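# Wind the cable once around a held reel's hub

## Task

With one gripper closed on the reel, pin the cable close to one of its ends beneath one of that gripper's fingers, then wrap the cable a single full turn around the reel's hub, staying within roughly one cable thickness of the hub over almost the whole turn. Declare completion only when that one grip by itself keeps the reel still and well above the table, while the other arm's gripper holds nothing, that arm stays away from the reel and cable, and it touches the holding arm lightly or not at all.

## Robot and tools

Robot and frame. There are two arms, left_arm and right_arm, each ending in a two-finger parallel gripper with a wrist camera. Everything uses one scene frame: origin on the table top midway between the arms, +x pointing out over the table, +z up, and left_arm on the +y side. The arm bases sit at (-0.041, +0.290, 0) for left_arm and (+0.046, -0.298, 0) for right_arm. The words left and right are just arm names, not image sides. On each gripper the fingers extend along its own +z axis and close along its own y axis. end_effector_position is the point between the finger pads, roughly 1 cm short of the fingertips.

The row. Every motion is given as one row of 16 plain numbers covering both arms, even if one arm should not move: left_arm x, y, z, qw, qx, qy, qz, opening, then the same eight for right_arm. x, y, z are an absolute gripper position in metres in the scene frame; the quaternion is an absolute orientation, w first, in the same frame. These are poses to go to, not offsets. Opening runs from -1 (closed) to +1 (fully open, 0.094 m). To hold an arm still, resend its full pose from the last result before it stopped, with the opening it should keep; to keep a gripper's orientation, repeat the same quaternion in every row rather than copying a drifted reported one.

execute_actions. Argument actions is a list with zero or one item. An empty list returns the current state without commanding anything. An action item has rows (1 to 15 rows of 16 numbers, one row per control step of 1/30 s, the last row repeated if steps exceeds the row count) and steps (at most 15, default 15). A wait item has only steps (up to 300), counted from the previous result. Optional pictures (true/false) controls whether images come back. A call is refused, sending nothing, if any target lies more than 0.6 m from that arm's last reported position along any axis of its gripper.

move. Argument target is one 16-number row as above (absolute poses); speed is the top path speed in m/s, 0.002 to 0.5, default 0.25, with rotation capped at twice that value in rad/s. Both grippers follow straight paths that finish together, lasting 0.5 to 10 s; longer ones are cut off at 10 s. Openings are applied at the start. Paths do not avoid obstacles or the other arm, and grippers may lag, wander, or overshoot the speed, especially at full reach. Its result adds a move: line giving the ending (done, off_target, moving, held, fault; if only one arm is named, the other finished fine) and any limits (paced means the sent pose was clipped; held means a safety check blocked some steps, after which the arm may move fast), plus each gripper's distance from its pose.

wait. Argument seconds, 0 to 10; nothing new is sent. zoom_image: camera (cam_head_left, cam_head_right, cam_high, cam_low, cam_left_wrist, cam_right_wrist) and region [x0, y0, x1, y1] in pixels, origin top-left, no larger than 504 by 504. read_manual: only section "licences"; it never moves anything. finished_scene: scene is the number of the current scene; it is final and reports whether the goal was met.

How motion behaves. Each step, the commanded pose is clipped to within 70 mm and 16 degrees of the measured pose; the inverse kinematics favours position over orientation. When an action ends, the arm continues only to its last clipped pose, so check the result and send the rest. Arms often stop a centimetre or more from target, usually too low, and printed positions get less accurate at long reach. Joint ranges (rad) base to gripper: waist -2.618 to 3.054, shoulder 0 to 3.142, elbow 0 to 3.142, wrist pitch -1.571 to 1.571, wrist yaw -1.571 to 1.571, wrist roll -2.094 to 2.094. The simulation keeps running while replies are written.

Reading results. The state line shows each gripper's position and quaternion. grip_measured gives finger opening on the command scale; the final Joint positions value is the opening in metres (readings may be off by about 1 mm). A Hand target line shows where the controller is now steering. "pose unreachable" means the clearance check altered or blocked a command for the named arm; HELD marks steps where a row was not fully sent. FAULT and OVER-TEMPERATURE FAULT lines mean an arm stopped; MOTOR HOT warns from 75 °C (stop at 90 °C, arm drops at 100 °C). Holding loads heats motors.

Gripping. To hold something, command an opening below grip_measured: about 0.03 lower grips firmly, a smaller gap more gently. Pads press roughly 50 to 62 N, weaker on parts under about 2 mm thick, and can spike on first contact.

Things to avoid. Do not knock or place anything off the table. Do not let the arms strike or push each other hard. Avoid drops, slips, fast contacts and targets set far beyond a contact point, which press harder. Loose objects may occasionally be nudged by outside pushes.

Likely order: locate reel and cable with cameras, grip the reel so the cable end is trapped under one finger, lift it, wrap the cable tightly once around the hub (rotating the reel or guiding the cable with the other arm), then open and withdraw the free arm before ending the scene.

Each tool is called after "Emit:" as name(argument=value, ...), one argument or row to a line, values as JSON.

## Session

Emit:
execute_actions(
  actions=[],
)

Scene clock: 0.00 s of 6000.00 s.
left_arm: end_effector_position=(+0.2505, +0.4777, +0.3242) grip_measured=+1.000 end_effector_quat_wxyz=(+0.698, -0.231, +0.657, +0.169) | right_arm: end_effector_position=(+0.3707, -0.1261, +0.2612) grip_measured=+1.000 end_effector_quat_wxyz=(+0.485, -0.066, +0.854, +0.175)
Joint positions: left_arm=[ 0.434  0.85   0.608  0.273 -0.012 -0.101  0.094] | right_arm=[ 0.72   1.087  0.947 -0.349  0.095  0.319  0.094]
Joint velocities: left_arm=[-0.002 -0.022  0.012  0.051 -0.051 -0.051  0.   ] | right_arm=[ 0.002 -0.012  0.002  0.037  0.022  0.007  0.   ]
Motor temperatures (°C, as the motors report them): left_arm=[27 29 29 29 28 28] | right_arm=[29 27 27 26 29 28]
Hand target (left_arm): +0.249, +0.477, +0.331; +0.703, -0.229, +0.651, +0.170
Hand target (right_arm): +0.370, -0.127, +0.265; +0.488, -0.066, +0.852, +0.175

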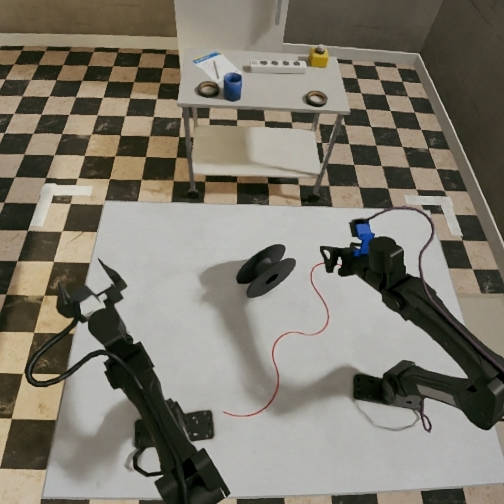

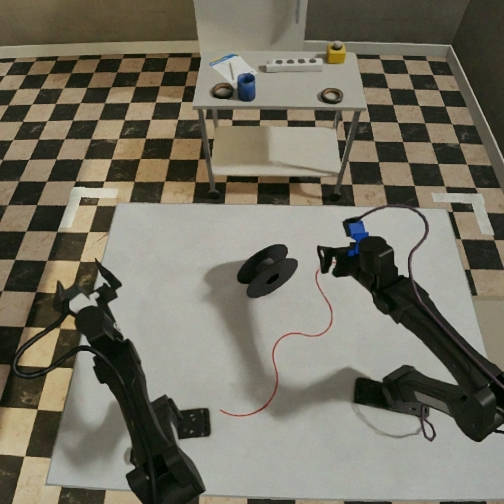

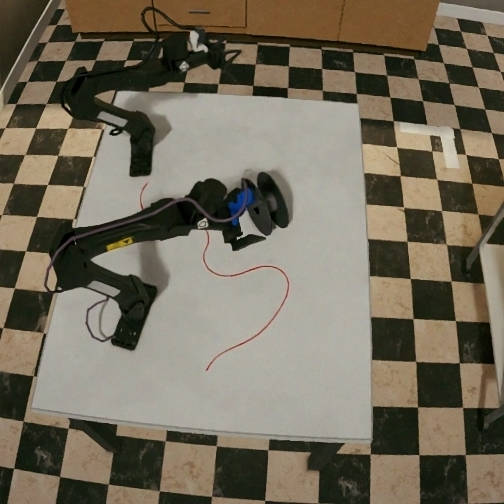

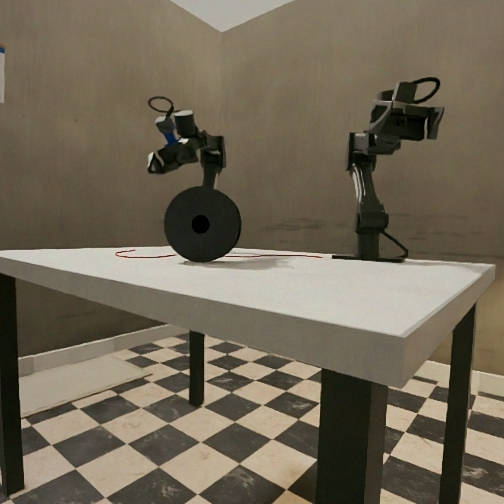

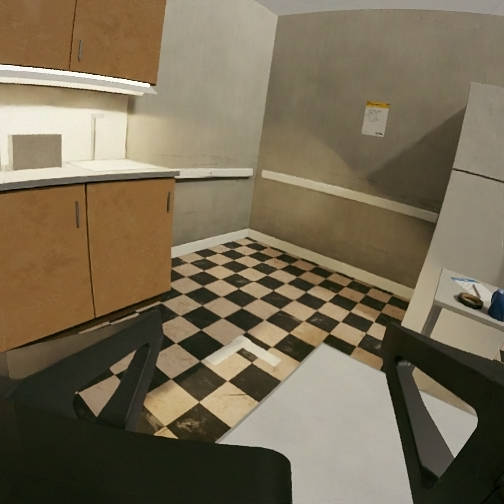

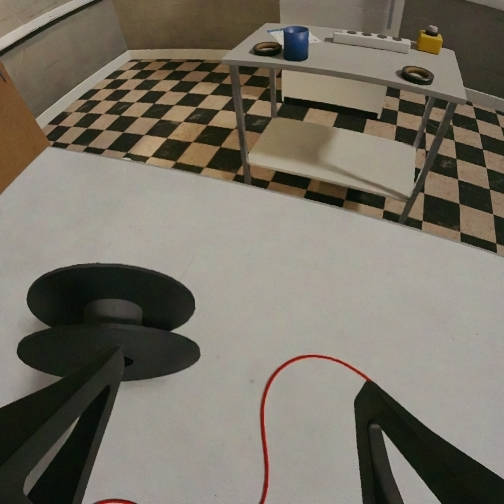

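Emit:
zoom_image(
  camera="cam_head_left",
  region=[200, 220, 360, 430],
)

Emit:
zoom_image(
  camera="cam_low",
  region=[100, 170, 340, 280],
)

Emit:
zoom_image(
  camera="cam_high",
  region=[200, 150, 320, 270],
)

Region (200, 220, 360, 430) of cam_head_left's 504x504 image, scaled by 2.400, with more detail than that image has; it fills the left 384 columns of this view, and the rest is white.

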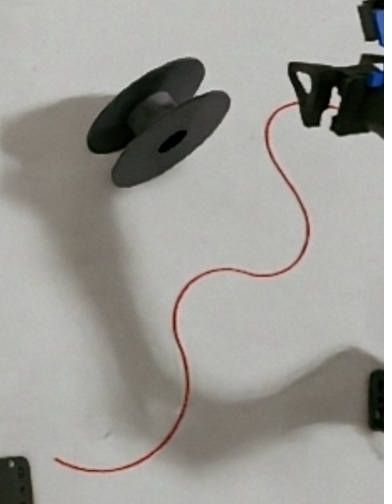

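Region (100, 170, 340, 280) of cam_low's 504x504 image, scaled by 2.100, with more detail than that image has; it fills the top 231 rows of this view, and the rest is white.

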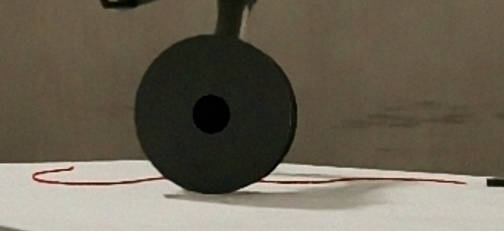

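Region (200, 150, 320, 270) of cam_high's 504x504 image, scaled by 4.200, with more detail than that image has.

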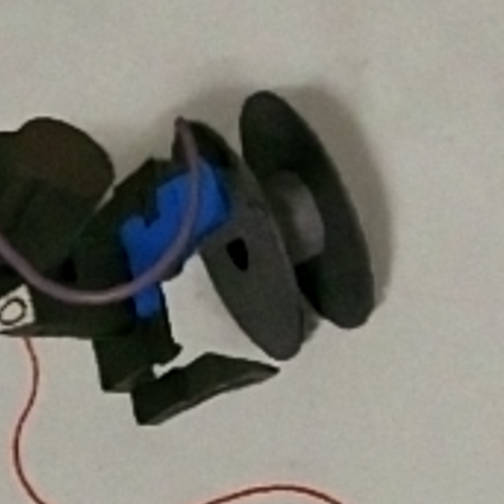

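Emit:
move(
  target=[0.03,0.07,0.12,0,0.707,0.707,0,0,0.25,-0.11,0.13,0.271,0.271,0.653,0.653,1],
)

Scene clock: 32.47 s of 6000.00 s.
left_arm: end_effector_position=(+0.0193, +0.0837, +0.1132) grip_measured=+0.003 end_effector_quat_wxyz=(-0.017, +0.696, +0.718, +0.009) | right_arm: end_effector_position=(+0.2549, -0.1060, +0.1359) grip_measured=+1.000 end_effector_quat_wxyz=(+0.236, +0.288, +0.714, +0.593)
Joint positions: left_arm=[-1.421  1.391  1.084 -1.302  0.002  0.248  0.047] | right_arm=[ 0.822  0.61   0.015  0.405 -0.172  1.542  0.094]
Joint velocities: left_arm=[-0.002  0.007 -0.007 -0.022 -0.022 -0.081  0.   ] | right_arm=[ 0.027 -0.056 -0.017 -0.066  0.066  0.022  0.   ]
Motor temperatures (°C, as the motors report them): left_arm=[27 29 31 32 28 28] | right_arm=[29 27 28 30 29 28]
Hand target (left_arm): +0.019, +0.073, +0.120; -0.006, +0.702, +0.713, -0.003
Hand target (right_arm): +0.252, -0.108, +0.130; +0.237, +0.292, +0.718, +0.586
Off the commanded pose (left_arm): 0.019 m, 3 deg.
Off the commanded pose (right_arm): 0.009 m, 11 deg.
joint sent to its limit (right arm) — the command would take joint 3 (elbow) past its lower limit, so that joint was sent only as far as its limit.
After step 180, 20.80 s passed at rest.
move: off_target (left_arm, right_arm)
camera_calibration (this result's frames):
cam_left_wrist: T_world_to_cam=[[-0.997879, -0.0521433, -0.0389715, 0.0407083], [-0.0637153, 0.905046, 0.420514, -0.0895366], [0.0133441, 0.422105, -0.906449, 0.183688], [0, 0, 0, 1]] pos_world=[0.032466, 0.00562184, 0.205742]
cam_right_wrist: T_world_to_cam=[[0.00491862, -0.262218, -0.964996, 0.100434], [-0.960165, 0.268378, -0.0778201, 0.33094], [0.279389, 0.926939, -0.250452, 0.163739], [0, 0, 0, 1]] pos_world=[0.271516, -0.214257, 0.163681]

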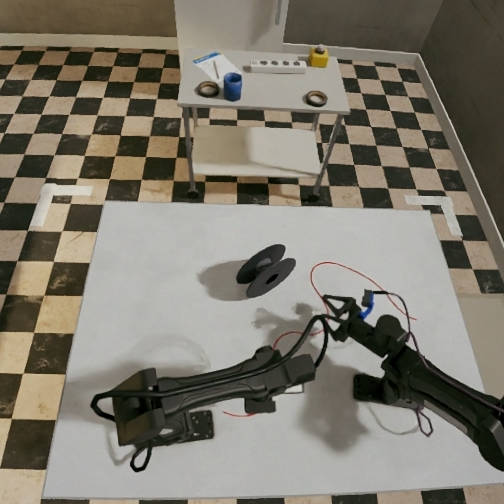

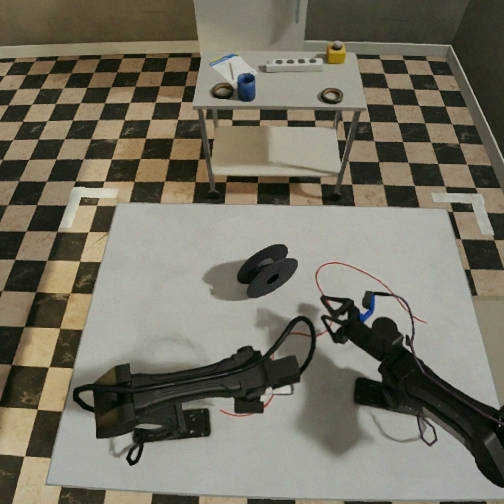

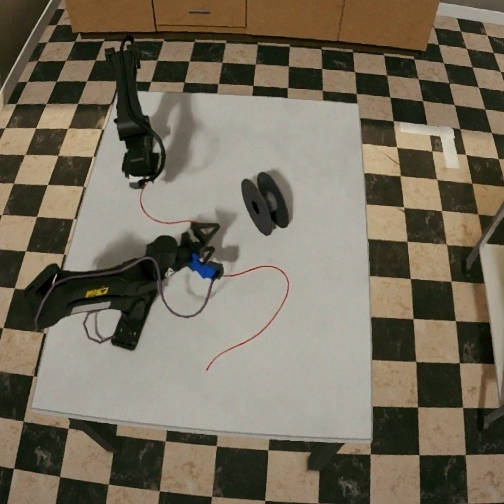

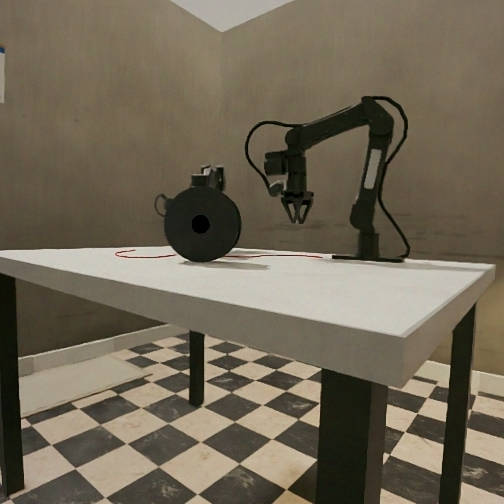

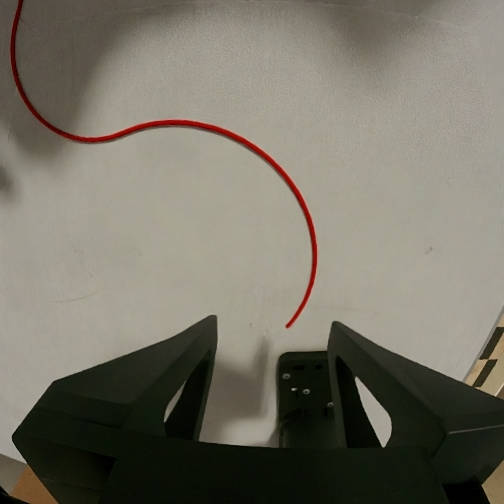

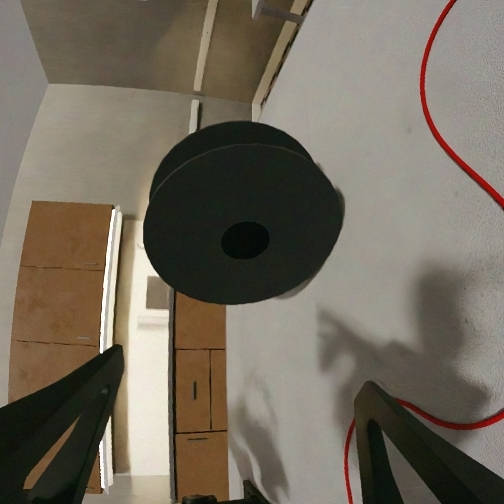

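Emit:
move(
  target=[-0.003,0.065,0.016,0,0.707,0.707,0,-0.3,0.29,-0.03,0.135,0.271,0.271,0.653,0.653,1],
  speed=0.12,
)

Scene clock: 40.20 s of 6000.00 s.
left_arm: end_effector_position=(-0.0014, +0.0635, +0.0210) grip_measured=-0.297 end_effector_quat_wxyz=(+0.003, +0.706, +0.708, -0.004) | right_arm: end_effector_position=(+0.2866, -0.0360, +0.1324) grip_measured=+1.000 end_effector_quat_wxyz=(+0.264, +0.279, +0.655, +0.650)
Joint positions: left_arm=[-1.531  1.503  0.8   -0.859  0.003  0.166  0.033] | right_arm=[1.058 1.676 0.104 1.558 0.086 1.589 0.094]
Joint velocities: left_arm=[-0.007  0.002 -0.002 -0.037 -0.095  0.022 -0.001] | right_arm=[-0.002  0.022 -0.002  0.007 -0.066  0.022  0.   ]
Motor temperatures (°C, as the motors report them): left_arm=[27 29 31 31 28 28] | right_arm=[29 27 28 31 29 28]
Hand target (left_arm): -0.003, +0.065, +0.016; -0.001, +0.707, +0.707, +0.001
Hand target (right_arm): +0.290, -0.030, +0.136; +0.269, +0.274, +0.652, +0.654
Off the commanded pose (left_arm): 0.005 m, 1 deg.
Off the commanded pose (right_arm): 0.007 m, 1 deg.
move: done
camera_calibration (this result's frames):
cam_left_wrist: T_world_to_cam=[[-0.998508, -0.0259626, -0.0480339, 0.0138873], [-0.0422462, 0.924676, 0.378403, -0.0341795], [0.0345914, 0.379868, -0.924394, 0.111963], [0, 0, 0, 1]] pos_world=[0.00854967, -0.0105656, 0.117099]
cam_right_wrist: T_world_to_cam=[[0.108633, -0.134579, -0.98493, 0.0927758], [-0.940149, 0.308008, -0.145779, 0.347042], [0.322985, 0.941817, -0.0930647, 0.0562967], [0, 0, 0, 1]] pos_world=[0.298009, -0.147427, 0.147208]

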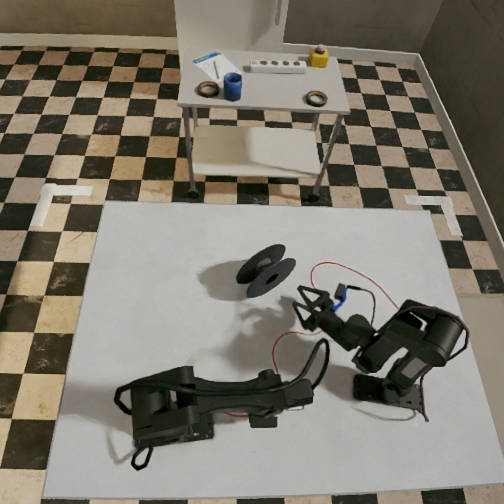

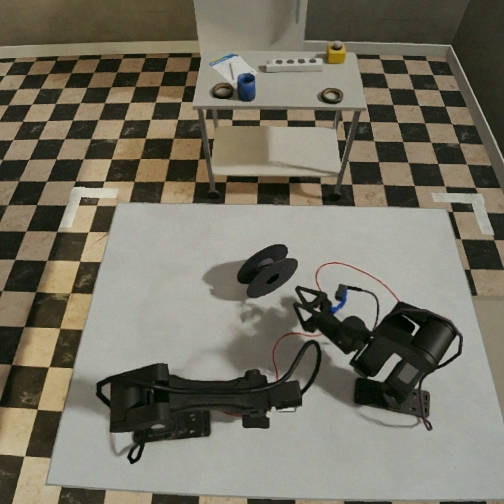

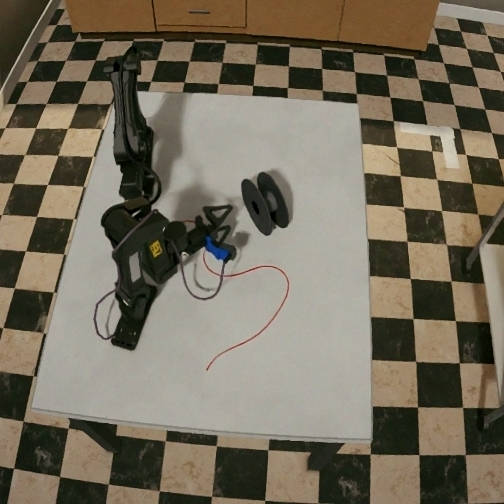

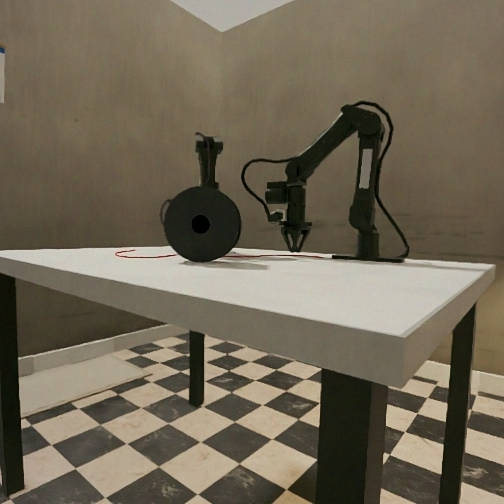

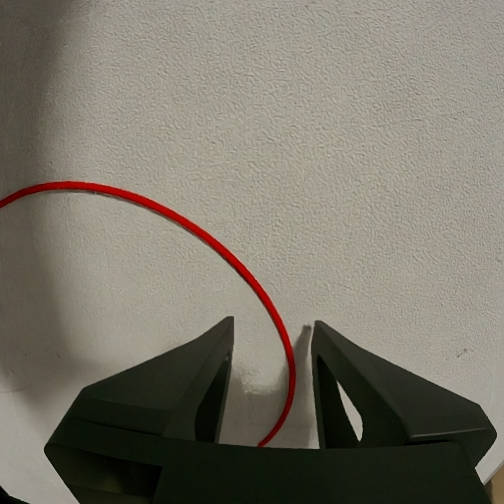

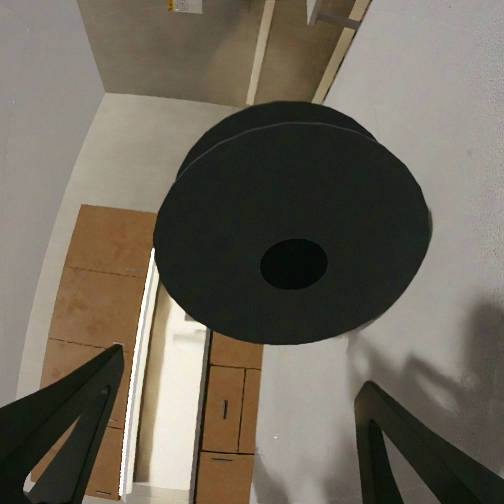

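Emit:
move(
  target=[-0.003,0.065,0.006,0,0.707,0.707,0,-0.3,0.32,-0.25,0.3,0.271,0.271,0.653,0.653,1],
)

Emit:
move(
  target=[-0.003,0.065,0.006,0,0.707,0.707,0,-1,0.32,-0.25,0.3,0.271,0.271,0.653,0.653,1],
)

Emit:
move(
  target=[0.15,0.1,0.27,0,0.383,0.924,0,-1,0.32,-0.25,0.3,0.271,0.271,0.653,0.653,1],
)

Scene clock: 53.87 s of 6000.00 s.
left_arm: end_effector_position=(-0.0011, +0.0618, +0.0120) grip_measured=-0.297 end_effector_quat_wxyz=(+0.005, +0.706, +0.708, -0.005) | right_arm: end_effector_position=(+0.3182, -0.2508, +0.2892) grip_measured=+1.000 end_effector_quat_wxyz=(+0.274, +0.278, +0.658, +0.644)
Joint positions: left_arm=[-1.531  1.523  0.779 -0.813  0.003  0.166  0.033] | right_arm=[-0.307  0.826  0.525  0.236 -1.265  1.507  0.094]
Joint velocities: left_arm=[ 0.002  0.002 -0.012 -0.022 -0.007 -0.007 -0.001] | right_arm=[ 0.002  0.007  0.002  0.007  0.037 -0.037  0.   ]
Motor temperatures (°C, as the motors report them): left_arm=[27 29 30 31 28 28] | right_arm=[29 27 28 31 29 28]
Hand target (left_arm): -0.003, +0.065, +0.006; -0.000, +0.707, +0.707, +0.000
Hand target (right_arm): +0.318, -0.249, +0.297; +0.278, +0.264, +0.663, +0.643
Off the commanded pose (left_arm): 0.007 m, 1 deg.
Off the commanded pose (right_arm): 0.011 m, 1 deg.
After step 180, 5.53 s passed at rest.
move: off_target (right_arm); limits=paced
camera_calibration (this result's frames):
cam_left_wrist: T_world_to_cam=[[-0.998468, -0.0261991, -0.0487416, 0.0137207], [-0.0425608, 0.926515, 0.373843, -0.0292973], [0.0353655, 0.375345, -0.92621, 0.104599], [0, 0, 0, 1]] pos_world=[0.00875356, -0.011757, 0.108502]
cam_right_wrist: T_world_to_cam=[[0.115238, -0.152174, -0.981613, 0.207356], [-0.934443, 0.318601, -0.159091, 0.470527], [0.336953, 0.935594, -0.105483, 0.260637], [0, 0, 0, 1]] pos_world=[0.327963, -0.362207, 0.305893]

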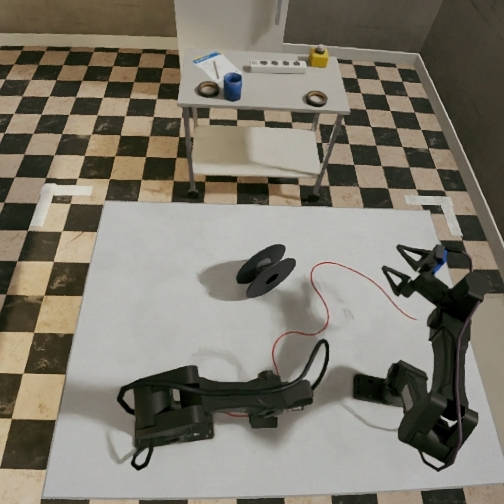

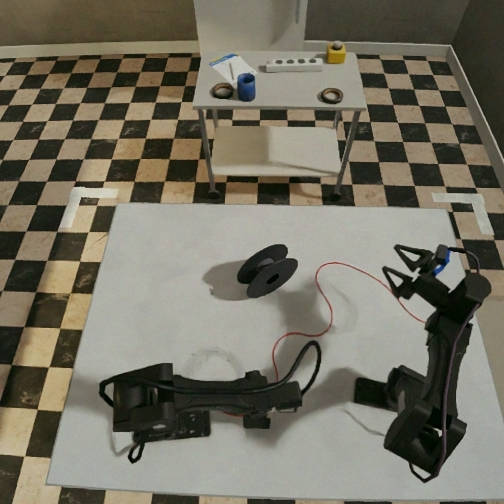

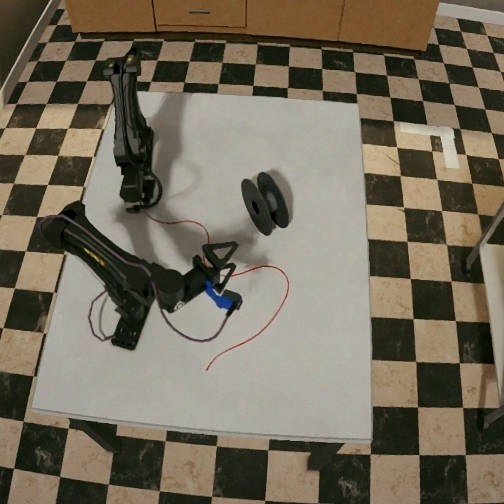

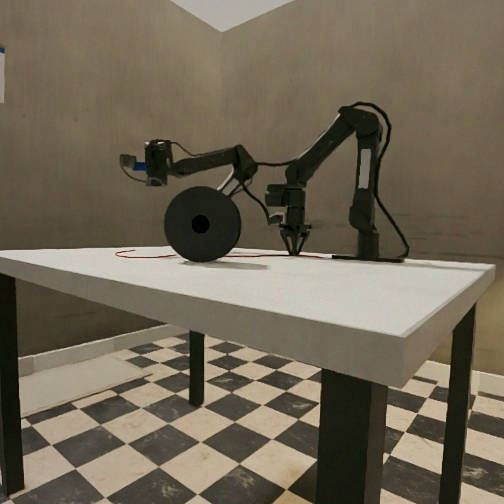

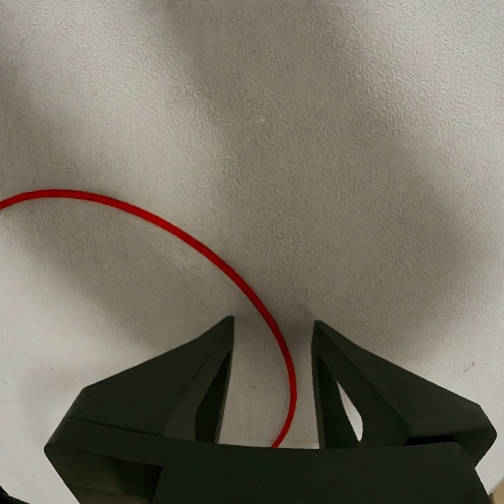

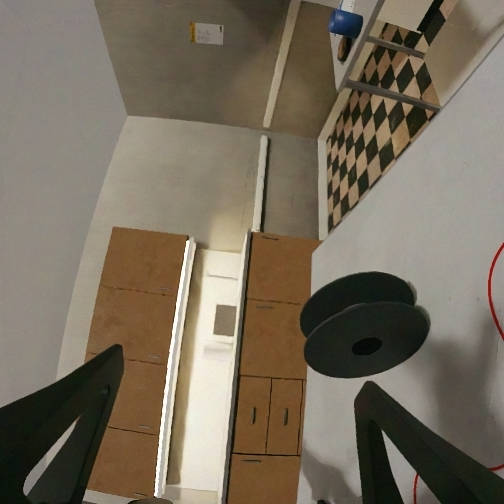

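Scene clock: 54.63 s of 6000.00 s.
left_arm: end_effector_position=(-0.0011, +0.0618, +0.0120) grip_measured=-0.964 end_effector_quat_wxyz=(+0.005, +0.706, +0.708, -0.005) | right_arm: end_effector_position=(+0.3185, -0.2510, +0.2958) grip_measured=+1.000 end_effector_quat_wxyz=(+0.272, +0.280, +0.651, +0.651)
Joint positions: left_arm=[-1.531  1.523  0.779 -0.813  0.003  0.166  0.002] | right_arm=[-0.307  0.826  0.525  0.289 -1.265  1.57   0.094]
Joint velocities: left_arm=[ 0.002 -0.002  0.002 -0.051  0.022 -0.037 -0.001] | right_arm=[ 0.017 -0.002 -0.012  0.037 -0.022  0.051  0.   ]
Motor temperatures (°C, as the motors report them): left_arm=[27 29 30 31 28 28] | right_arm=[29 27 28 31 29 28]
Hand target (left_arm): -0.003, +0.065, +0.006; -0.000, +0.707, +0.707, +0.000
Hand target (right_arm): +0.320, -0.250, +0.300; +0.271, +0.271, +0.653, +0.653
Off the commanded pose (left_arm): 0.007 m, 1 deg.
Off the commanded pose (right_arm): 0.005 m, 1 deg.
move: done
camera_calibration (this result's frames):
cam_left_wrist: T_world_to_cam=[[-0.998468, -0.0261991, -0.0487416, 0.0137207], [-0.0425608, 0.926515, 0.373843, -0.0292973], [0.0353655, 0.375345, -0.92621, 0.104599], [0, 0, 0, 1]] pos_world=[0.00875356, -0.011757, 0.108502]
cam_right_wrist: T_world_to_cam=[[0.118217, -0.132875, -0.984057, 0.218381], [-0.933715, 0.322388, -0.155701, 0.471547], [0.337937, 0.937235, -0.085956, 0.255693], [0, 0, 0, 1]] pos_world=[0.328066, -0.362648, 0.310298]

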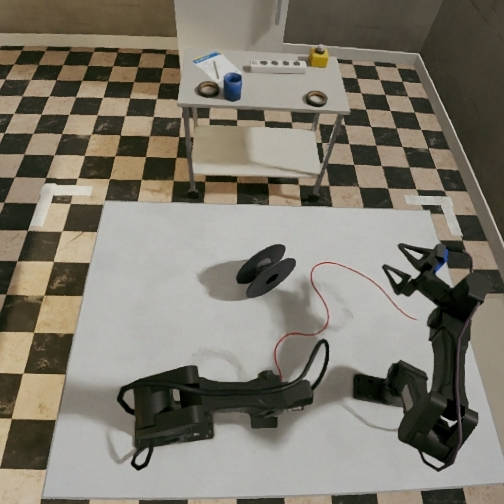

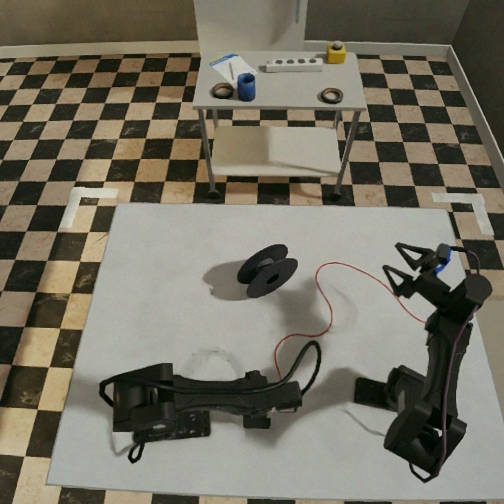

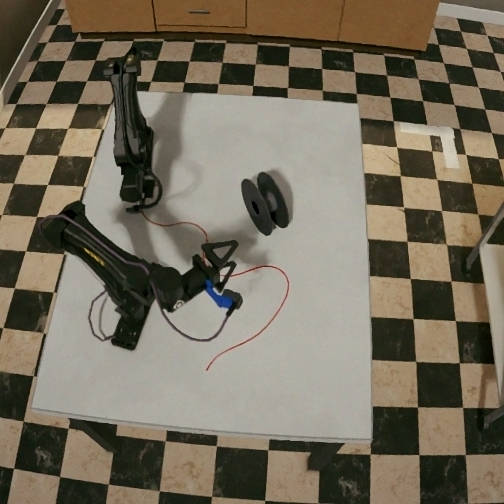

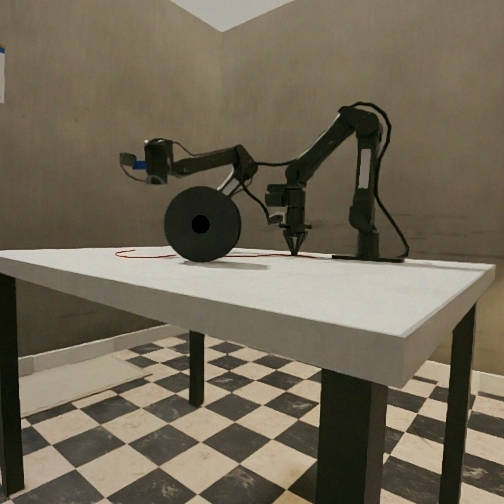

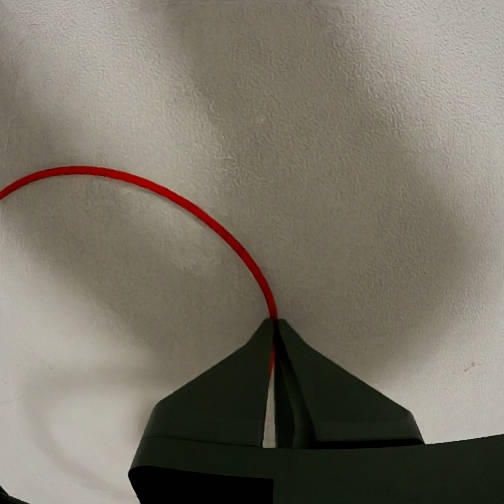

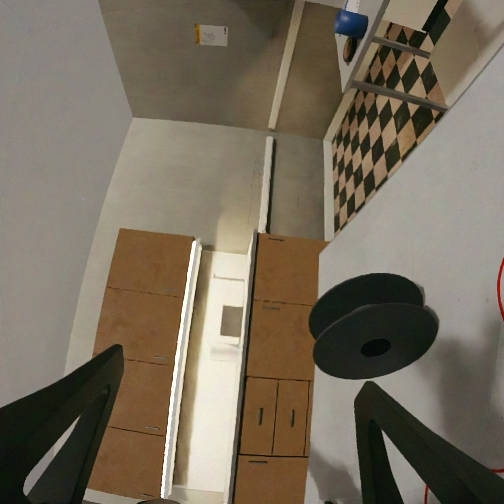

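Scene clock: 56.60 s of 6000.00 s.
left_arm: end_effector_position=(+0.1519, +0.0935, +0.2587) grip_measured=-0.964 end_effector_quat_wxyz=(+0.118, +0.389, +0.912, -0.051) | right_arm: end_effector_position=(+0.3185, -0.2510, +0.2965) grip_measured=+1.000 end_effector_quat_wxyz=(+0.273, +0.280, +0.650, +0.652)
Joint positions: left_arm=[-0.927  1.454  1.701 -1.561  0.004  0.009  0.002] | right_arm=[-0.307  0.826  0.525  0.294 -1.265  1.574  0.094]
Joint velocities: left_arm=[-0.007 -0.017  0.002  0.022 -0.007 -0.066  0.001] | right_arm=[ 0.017 -0.012  0.002  0.007 -0.007  0.051  0.   ]
Motor temperatures (°C, as the motors report them): left_arm=[27 30 30 30 28 28] | right_arm=[29 27 28 31 29 28]
Hand target (left_arm): +0.152, +0.097, +0.269; +0.130, +0.381, +0.914, -0.056
Hand target (right_arm): +0.320, -0.250, +0.300; +0.271, +0.271, +0.653, +0.653
Off the commanded pose (left_arm): 0.013 m, 15 deg.
Off the commanded pose (right_arm): 0.004 m, 1 deg.
joint sent to its limit (left arm) — the command would take joint 4 (wrist pitch) past its lower limit, so that joint was sent only as far as its limit.
move: off_target (left_arm)
camera_calibration (this result's frames):
cam_left_wrist: T_world_to_cam=[[-0.697351, -0.715542, -0.0412342, 0.196119], [-0.713132, 0.686944, 0.139823, 0.0404636], [-0.0717234, 0.126911, -0.989318, 0.371554], [0, 0, 0, 1]] pos_world=[0.192269, 0.065381, 0.370014]
cam_right_wrist: T_world_to_cam=[[0.119967, -0.13241, -0.983908, 0.218547], [-0.933432, 0.322473, -0.157209, 0.472036], [0.3381, 0.937272, -0.0849097, 0.255398], [0, 0, 0, 1]] pos_world=[0.328045, -0.362658, 0.310925]

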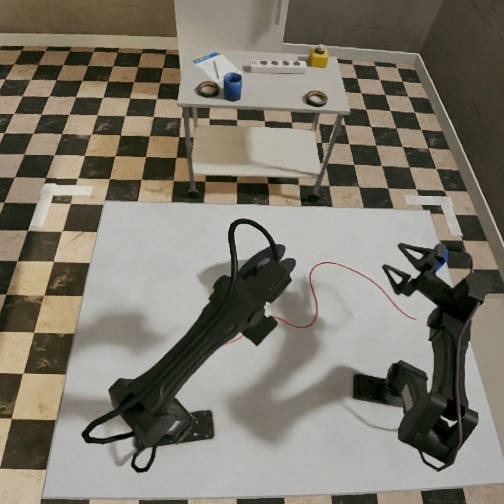

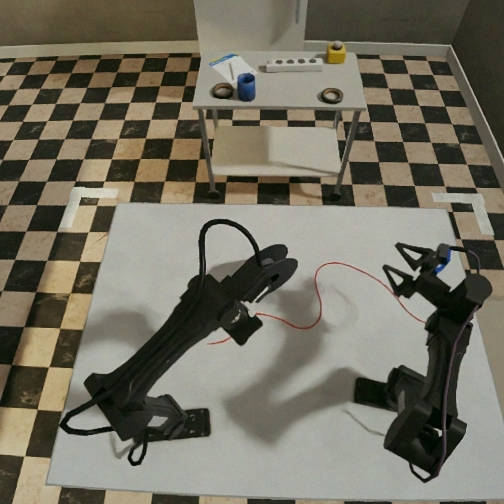

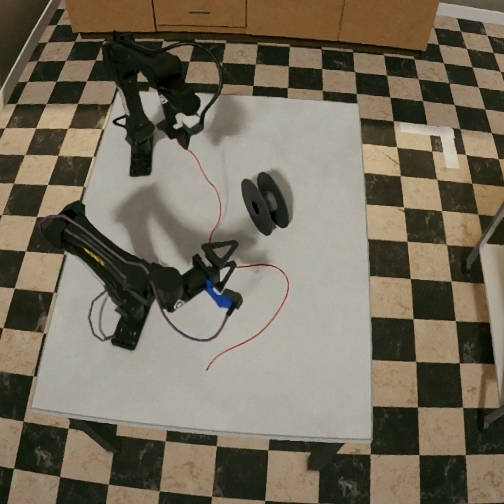

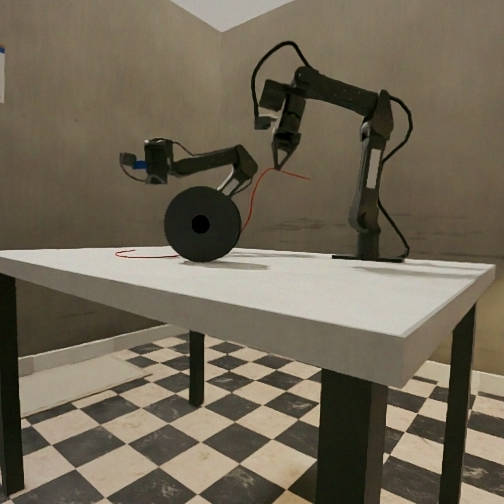

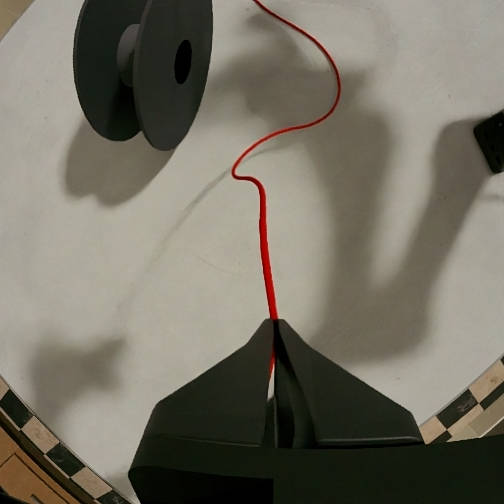

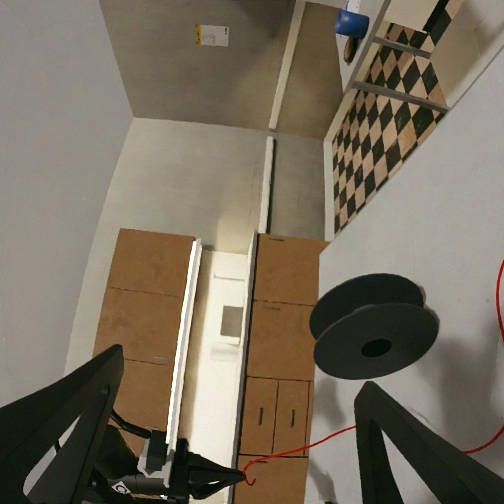

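Emit:
move(
  target=[0.34,-0.07,0.27,0.13,0.1,0.986,0,-1,0.32,-0.28,0.33,0.271,0.271,0.653,0.653,1],
  speed=0.18,
)

Emit:
move(
  target=[0.42,0.03,0.25,0.13,-0.1,0.986,0,-1,0.27,-0.12,0.2,0.271,0.271,0.653,0.653,1],
  speed=0.12,
)

Scene clock: 64.67 s of 6000.00 s.
left_arm: end_effector_position=(+0.3347, -0.0663, +0.2541) grip_measured=-0.964 end_effector_quat_wxyz=(+0.246, +0.115, +0.958, -0.089) | right_arm: end_effector_position=(+0.3194, -0.2771, +0.3231) grip_measured=+1.000 end_effector_quat_wxyz=(+0.267, +0.278, +0.651, +0.654)
Joint positions: left_arm=[-0.951  2.364  2.841 -1.546 -0.176 -0.537  0.002] | right_arm=[-0.437  0.907  0.657  0.241 -1.406  1.578  0.094]
Joint velocities: left_arm=[ 0.012  0.007  0.032 -0.007 -0.022 -0.007  0.   ] | right_arm=[ 0.002 -0.007  0.002 -0.022  0.022  0.022  0.   ]
Motor temperatures (°C, as the motors report them): left_arm=[27 30 31 30 28 28] | right_arm=[29 27 29 31 29 28]
Hand target (left_arm): +0.336, -0.072, +0.267; +0.267, +0.112, +0.952, -0.102
Hand target (right_arm): +0.320, -0.279, +0.330; +0.271, +0.271, +0.653, +0.653
Off the commanded pose (left_arm): 0.017 m, 17 deg; orientation clipped at the last step of the last action.
Off the commanded pose (right_arm): 0.007 m, 1 deg.
elbow stopped short (left arm): the move would have taken joint 3 (elbow) straighter than the controller allows; a more bent joint 3 avoids this.
move: off_target (left_arm); limits=paced
camera_calibration (this result's frames):
cam_left_wrist: T_world_to_cam=[[-0.223628, -0.971232, 0.0818428, 0.00231481], [-0.970083, 0.213647, -0.115298, 0.400744], [0.0944954, -0.105178, -0.989954, 0.3296], [0, 0, 0, 1]] pos_world=[0.358127, -0.048703, 0.372304]
cam_right_wrist: T_world_to_cam=[[0.117873, -0.1264, -0.984951, 0.243869], [-0.937877, 0.311778, -0.152251, 0.482375], [0.326331, 0.94171, -0.0817974, 0.285843], [0, 0, 0, 1]] pos_world=[0.330383, -0.38875, 0.337023]

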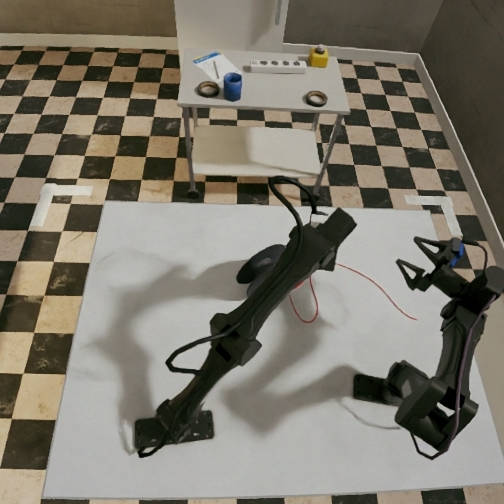

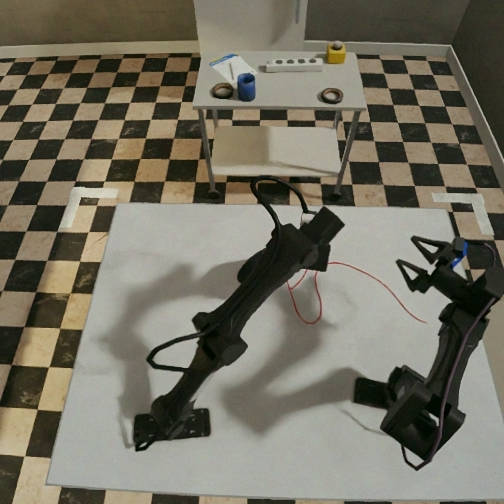

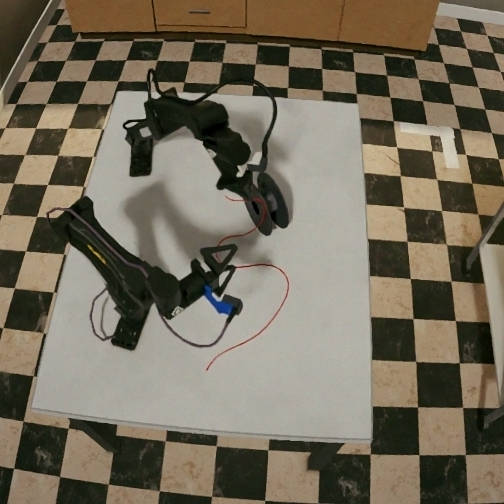

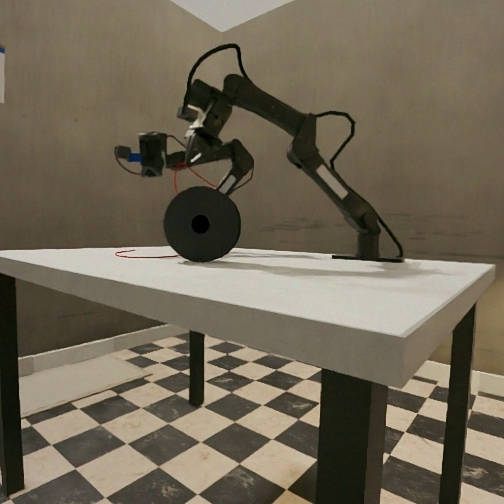

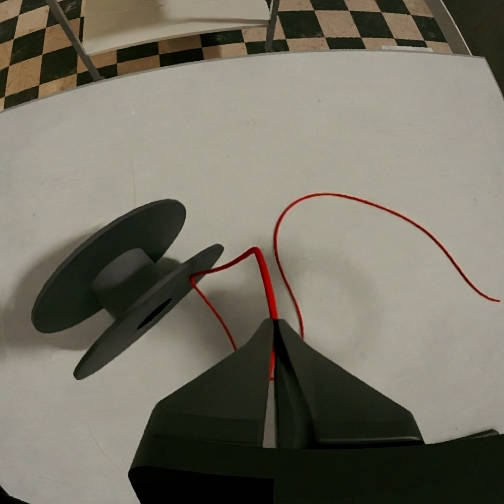

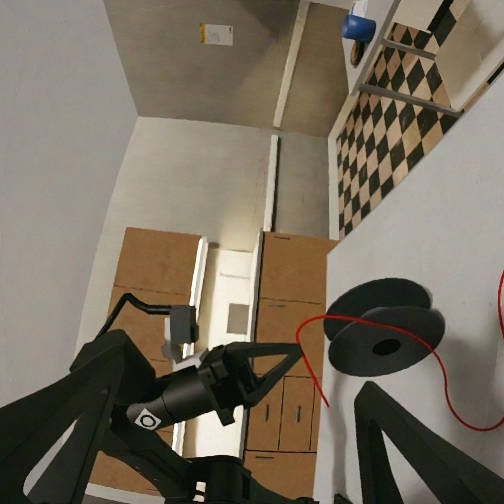

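Scene clock: 67.60 s of 6000.00 s.
left_arm: end_effector_position=(+0.4147, +0.0290, +0.2402) grip_measured=-0.964 end_effector_quat_wxyz=(+0.242, -0.079, +0.964, -0.076) | right_arm: end_effector_position=(+0.2713, -0.1229, +0.2111) grip_measured=+1.000 end_effector_quat_wxyz=(+0.270, +0.270, +0.639, +0.668)
Joint positions: left_arm=[-0.711  2.396  2.841 -1.53  -0.173 -0.701  0.002] | right_arm=[ 0.639  0.541  0.089  0.492 -0.337  1.6    0.094]
Joint velocities: left_arm=[-0.012 -0.007 -0.012  0.007 -0.022 -0.066  0.   ] | right_arm=[ 0.012  0.007 -0.002  0.007 -0.037 -0.037  0.   ]
Motor temperatures (°C, as the motors report them): left_arm=[27 31 31 31 28 28] | right_arm=[29 27 29 31 29 28]
Hand target (left_arm): +0.421, +0.029, +0.249; +0.259, -0.086, +0.958, -0.088
Hand target (right_arm): +0.271, -0.122, +0.203; +0.268, +0.274, +0.644, +0.662
Off the commanded pose (left_arm): 0.011 m, 16 deg.
Off the commanded pose (right_arm): 0.012 m, 2 deg.
elbow stopped short (left arm): the move would have taken joint 3 (elbow) straighter than the controller allows; a more bent joint 3 avoids this.
move: off_target (left_arm, right_arm)
camera_calibration (this result's frames):
cam_left_wrist: T_world_to_cam=[[0.157351, -0.975884, 0.151295, -0.0606746], [-0.982532, -0.170118, -0.0754371, 0.46306], [0.099356, -0.136782, -0.985606, 0.316108], [0, 0, 0, 1]] pos_world=[0.433111, 0.0628014, 0.355669]
cam_right_wrist: T_world_to_cam=[[0.146143, -0.0983359, -0.984364, 0.154363], [-0.935468, 0.309924, -0.169844, 0.374895], [0.32178, 0.945662, -0.0466969, 0.141445], [0, 0, 0, 1]] pos_world=[0.282629, -0.234769, 0.222228]

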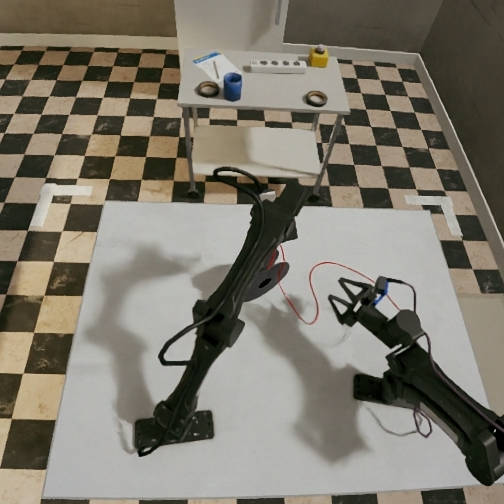

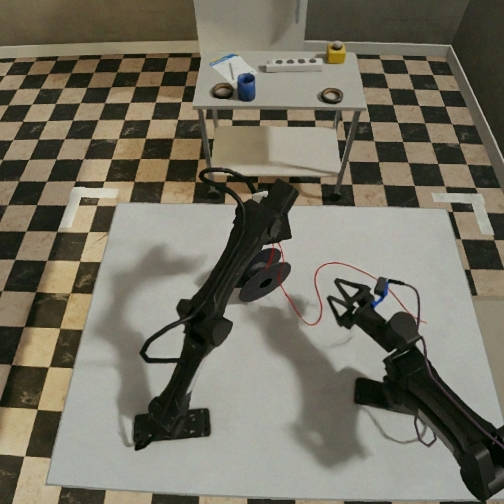

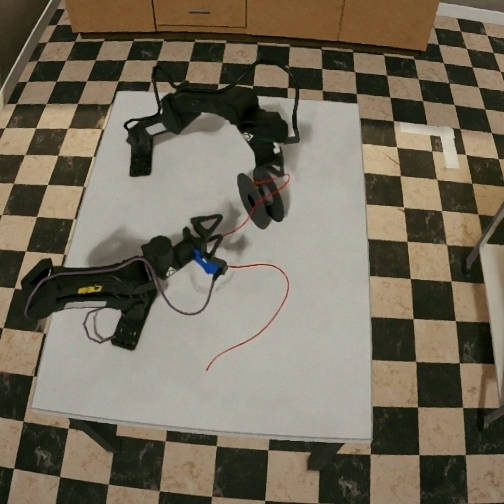

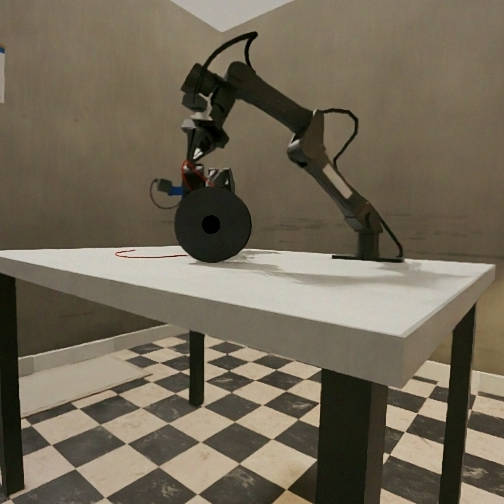

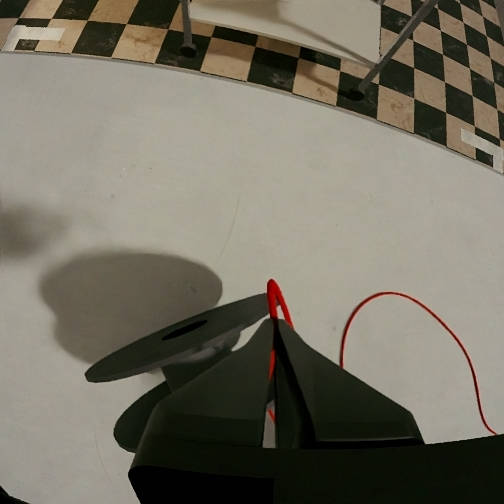

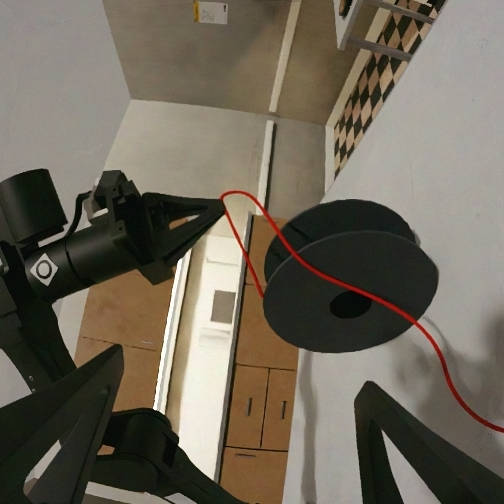

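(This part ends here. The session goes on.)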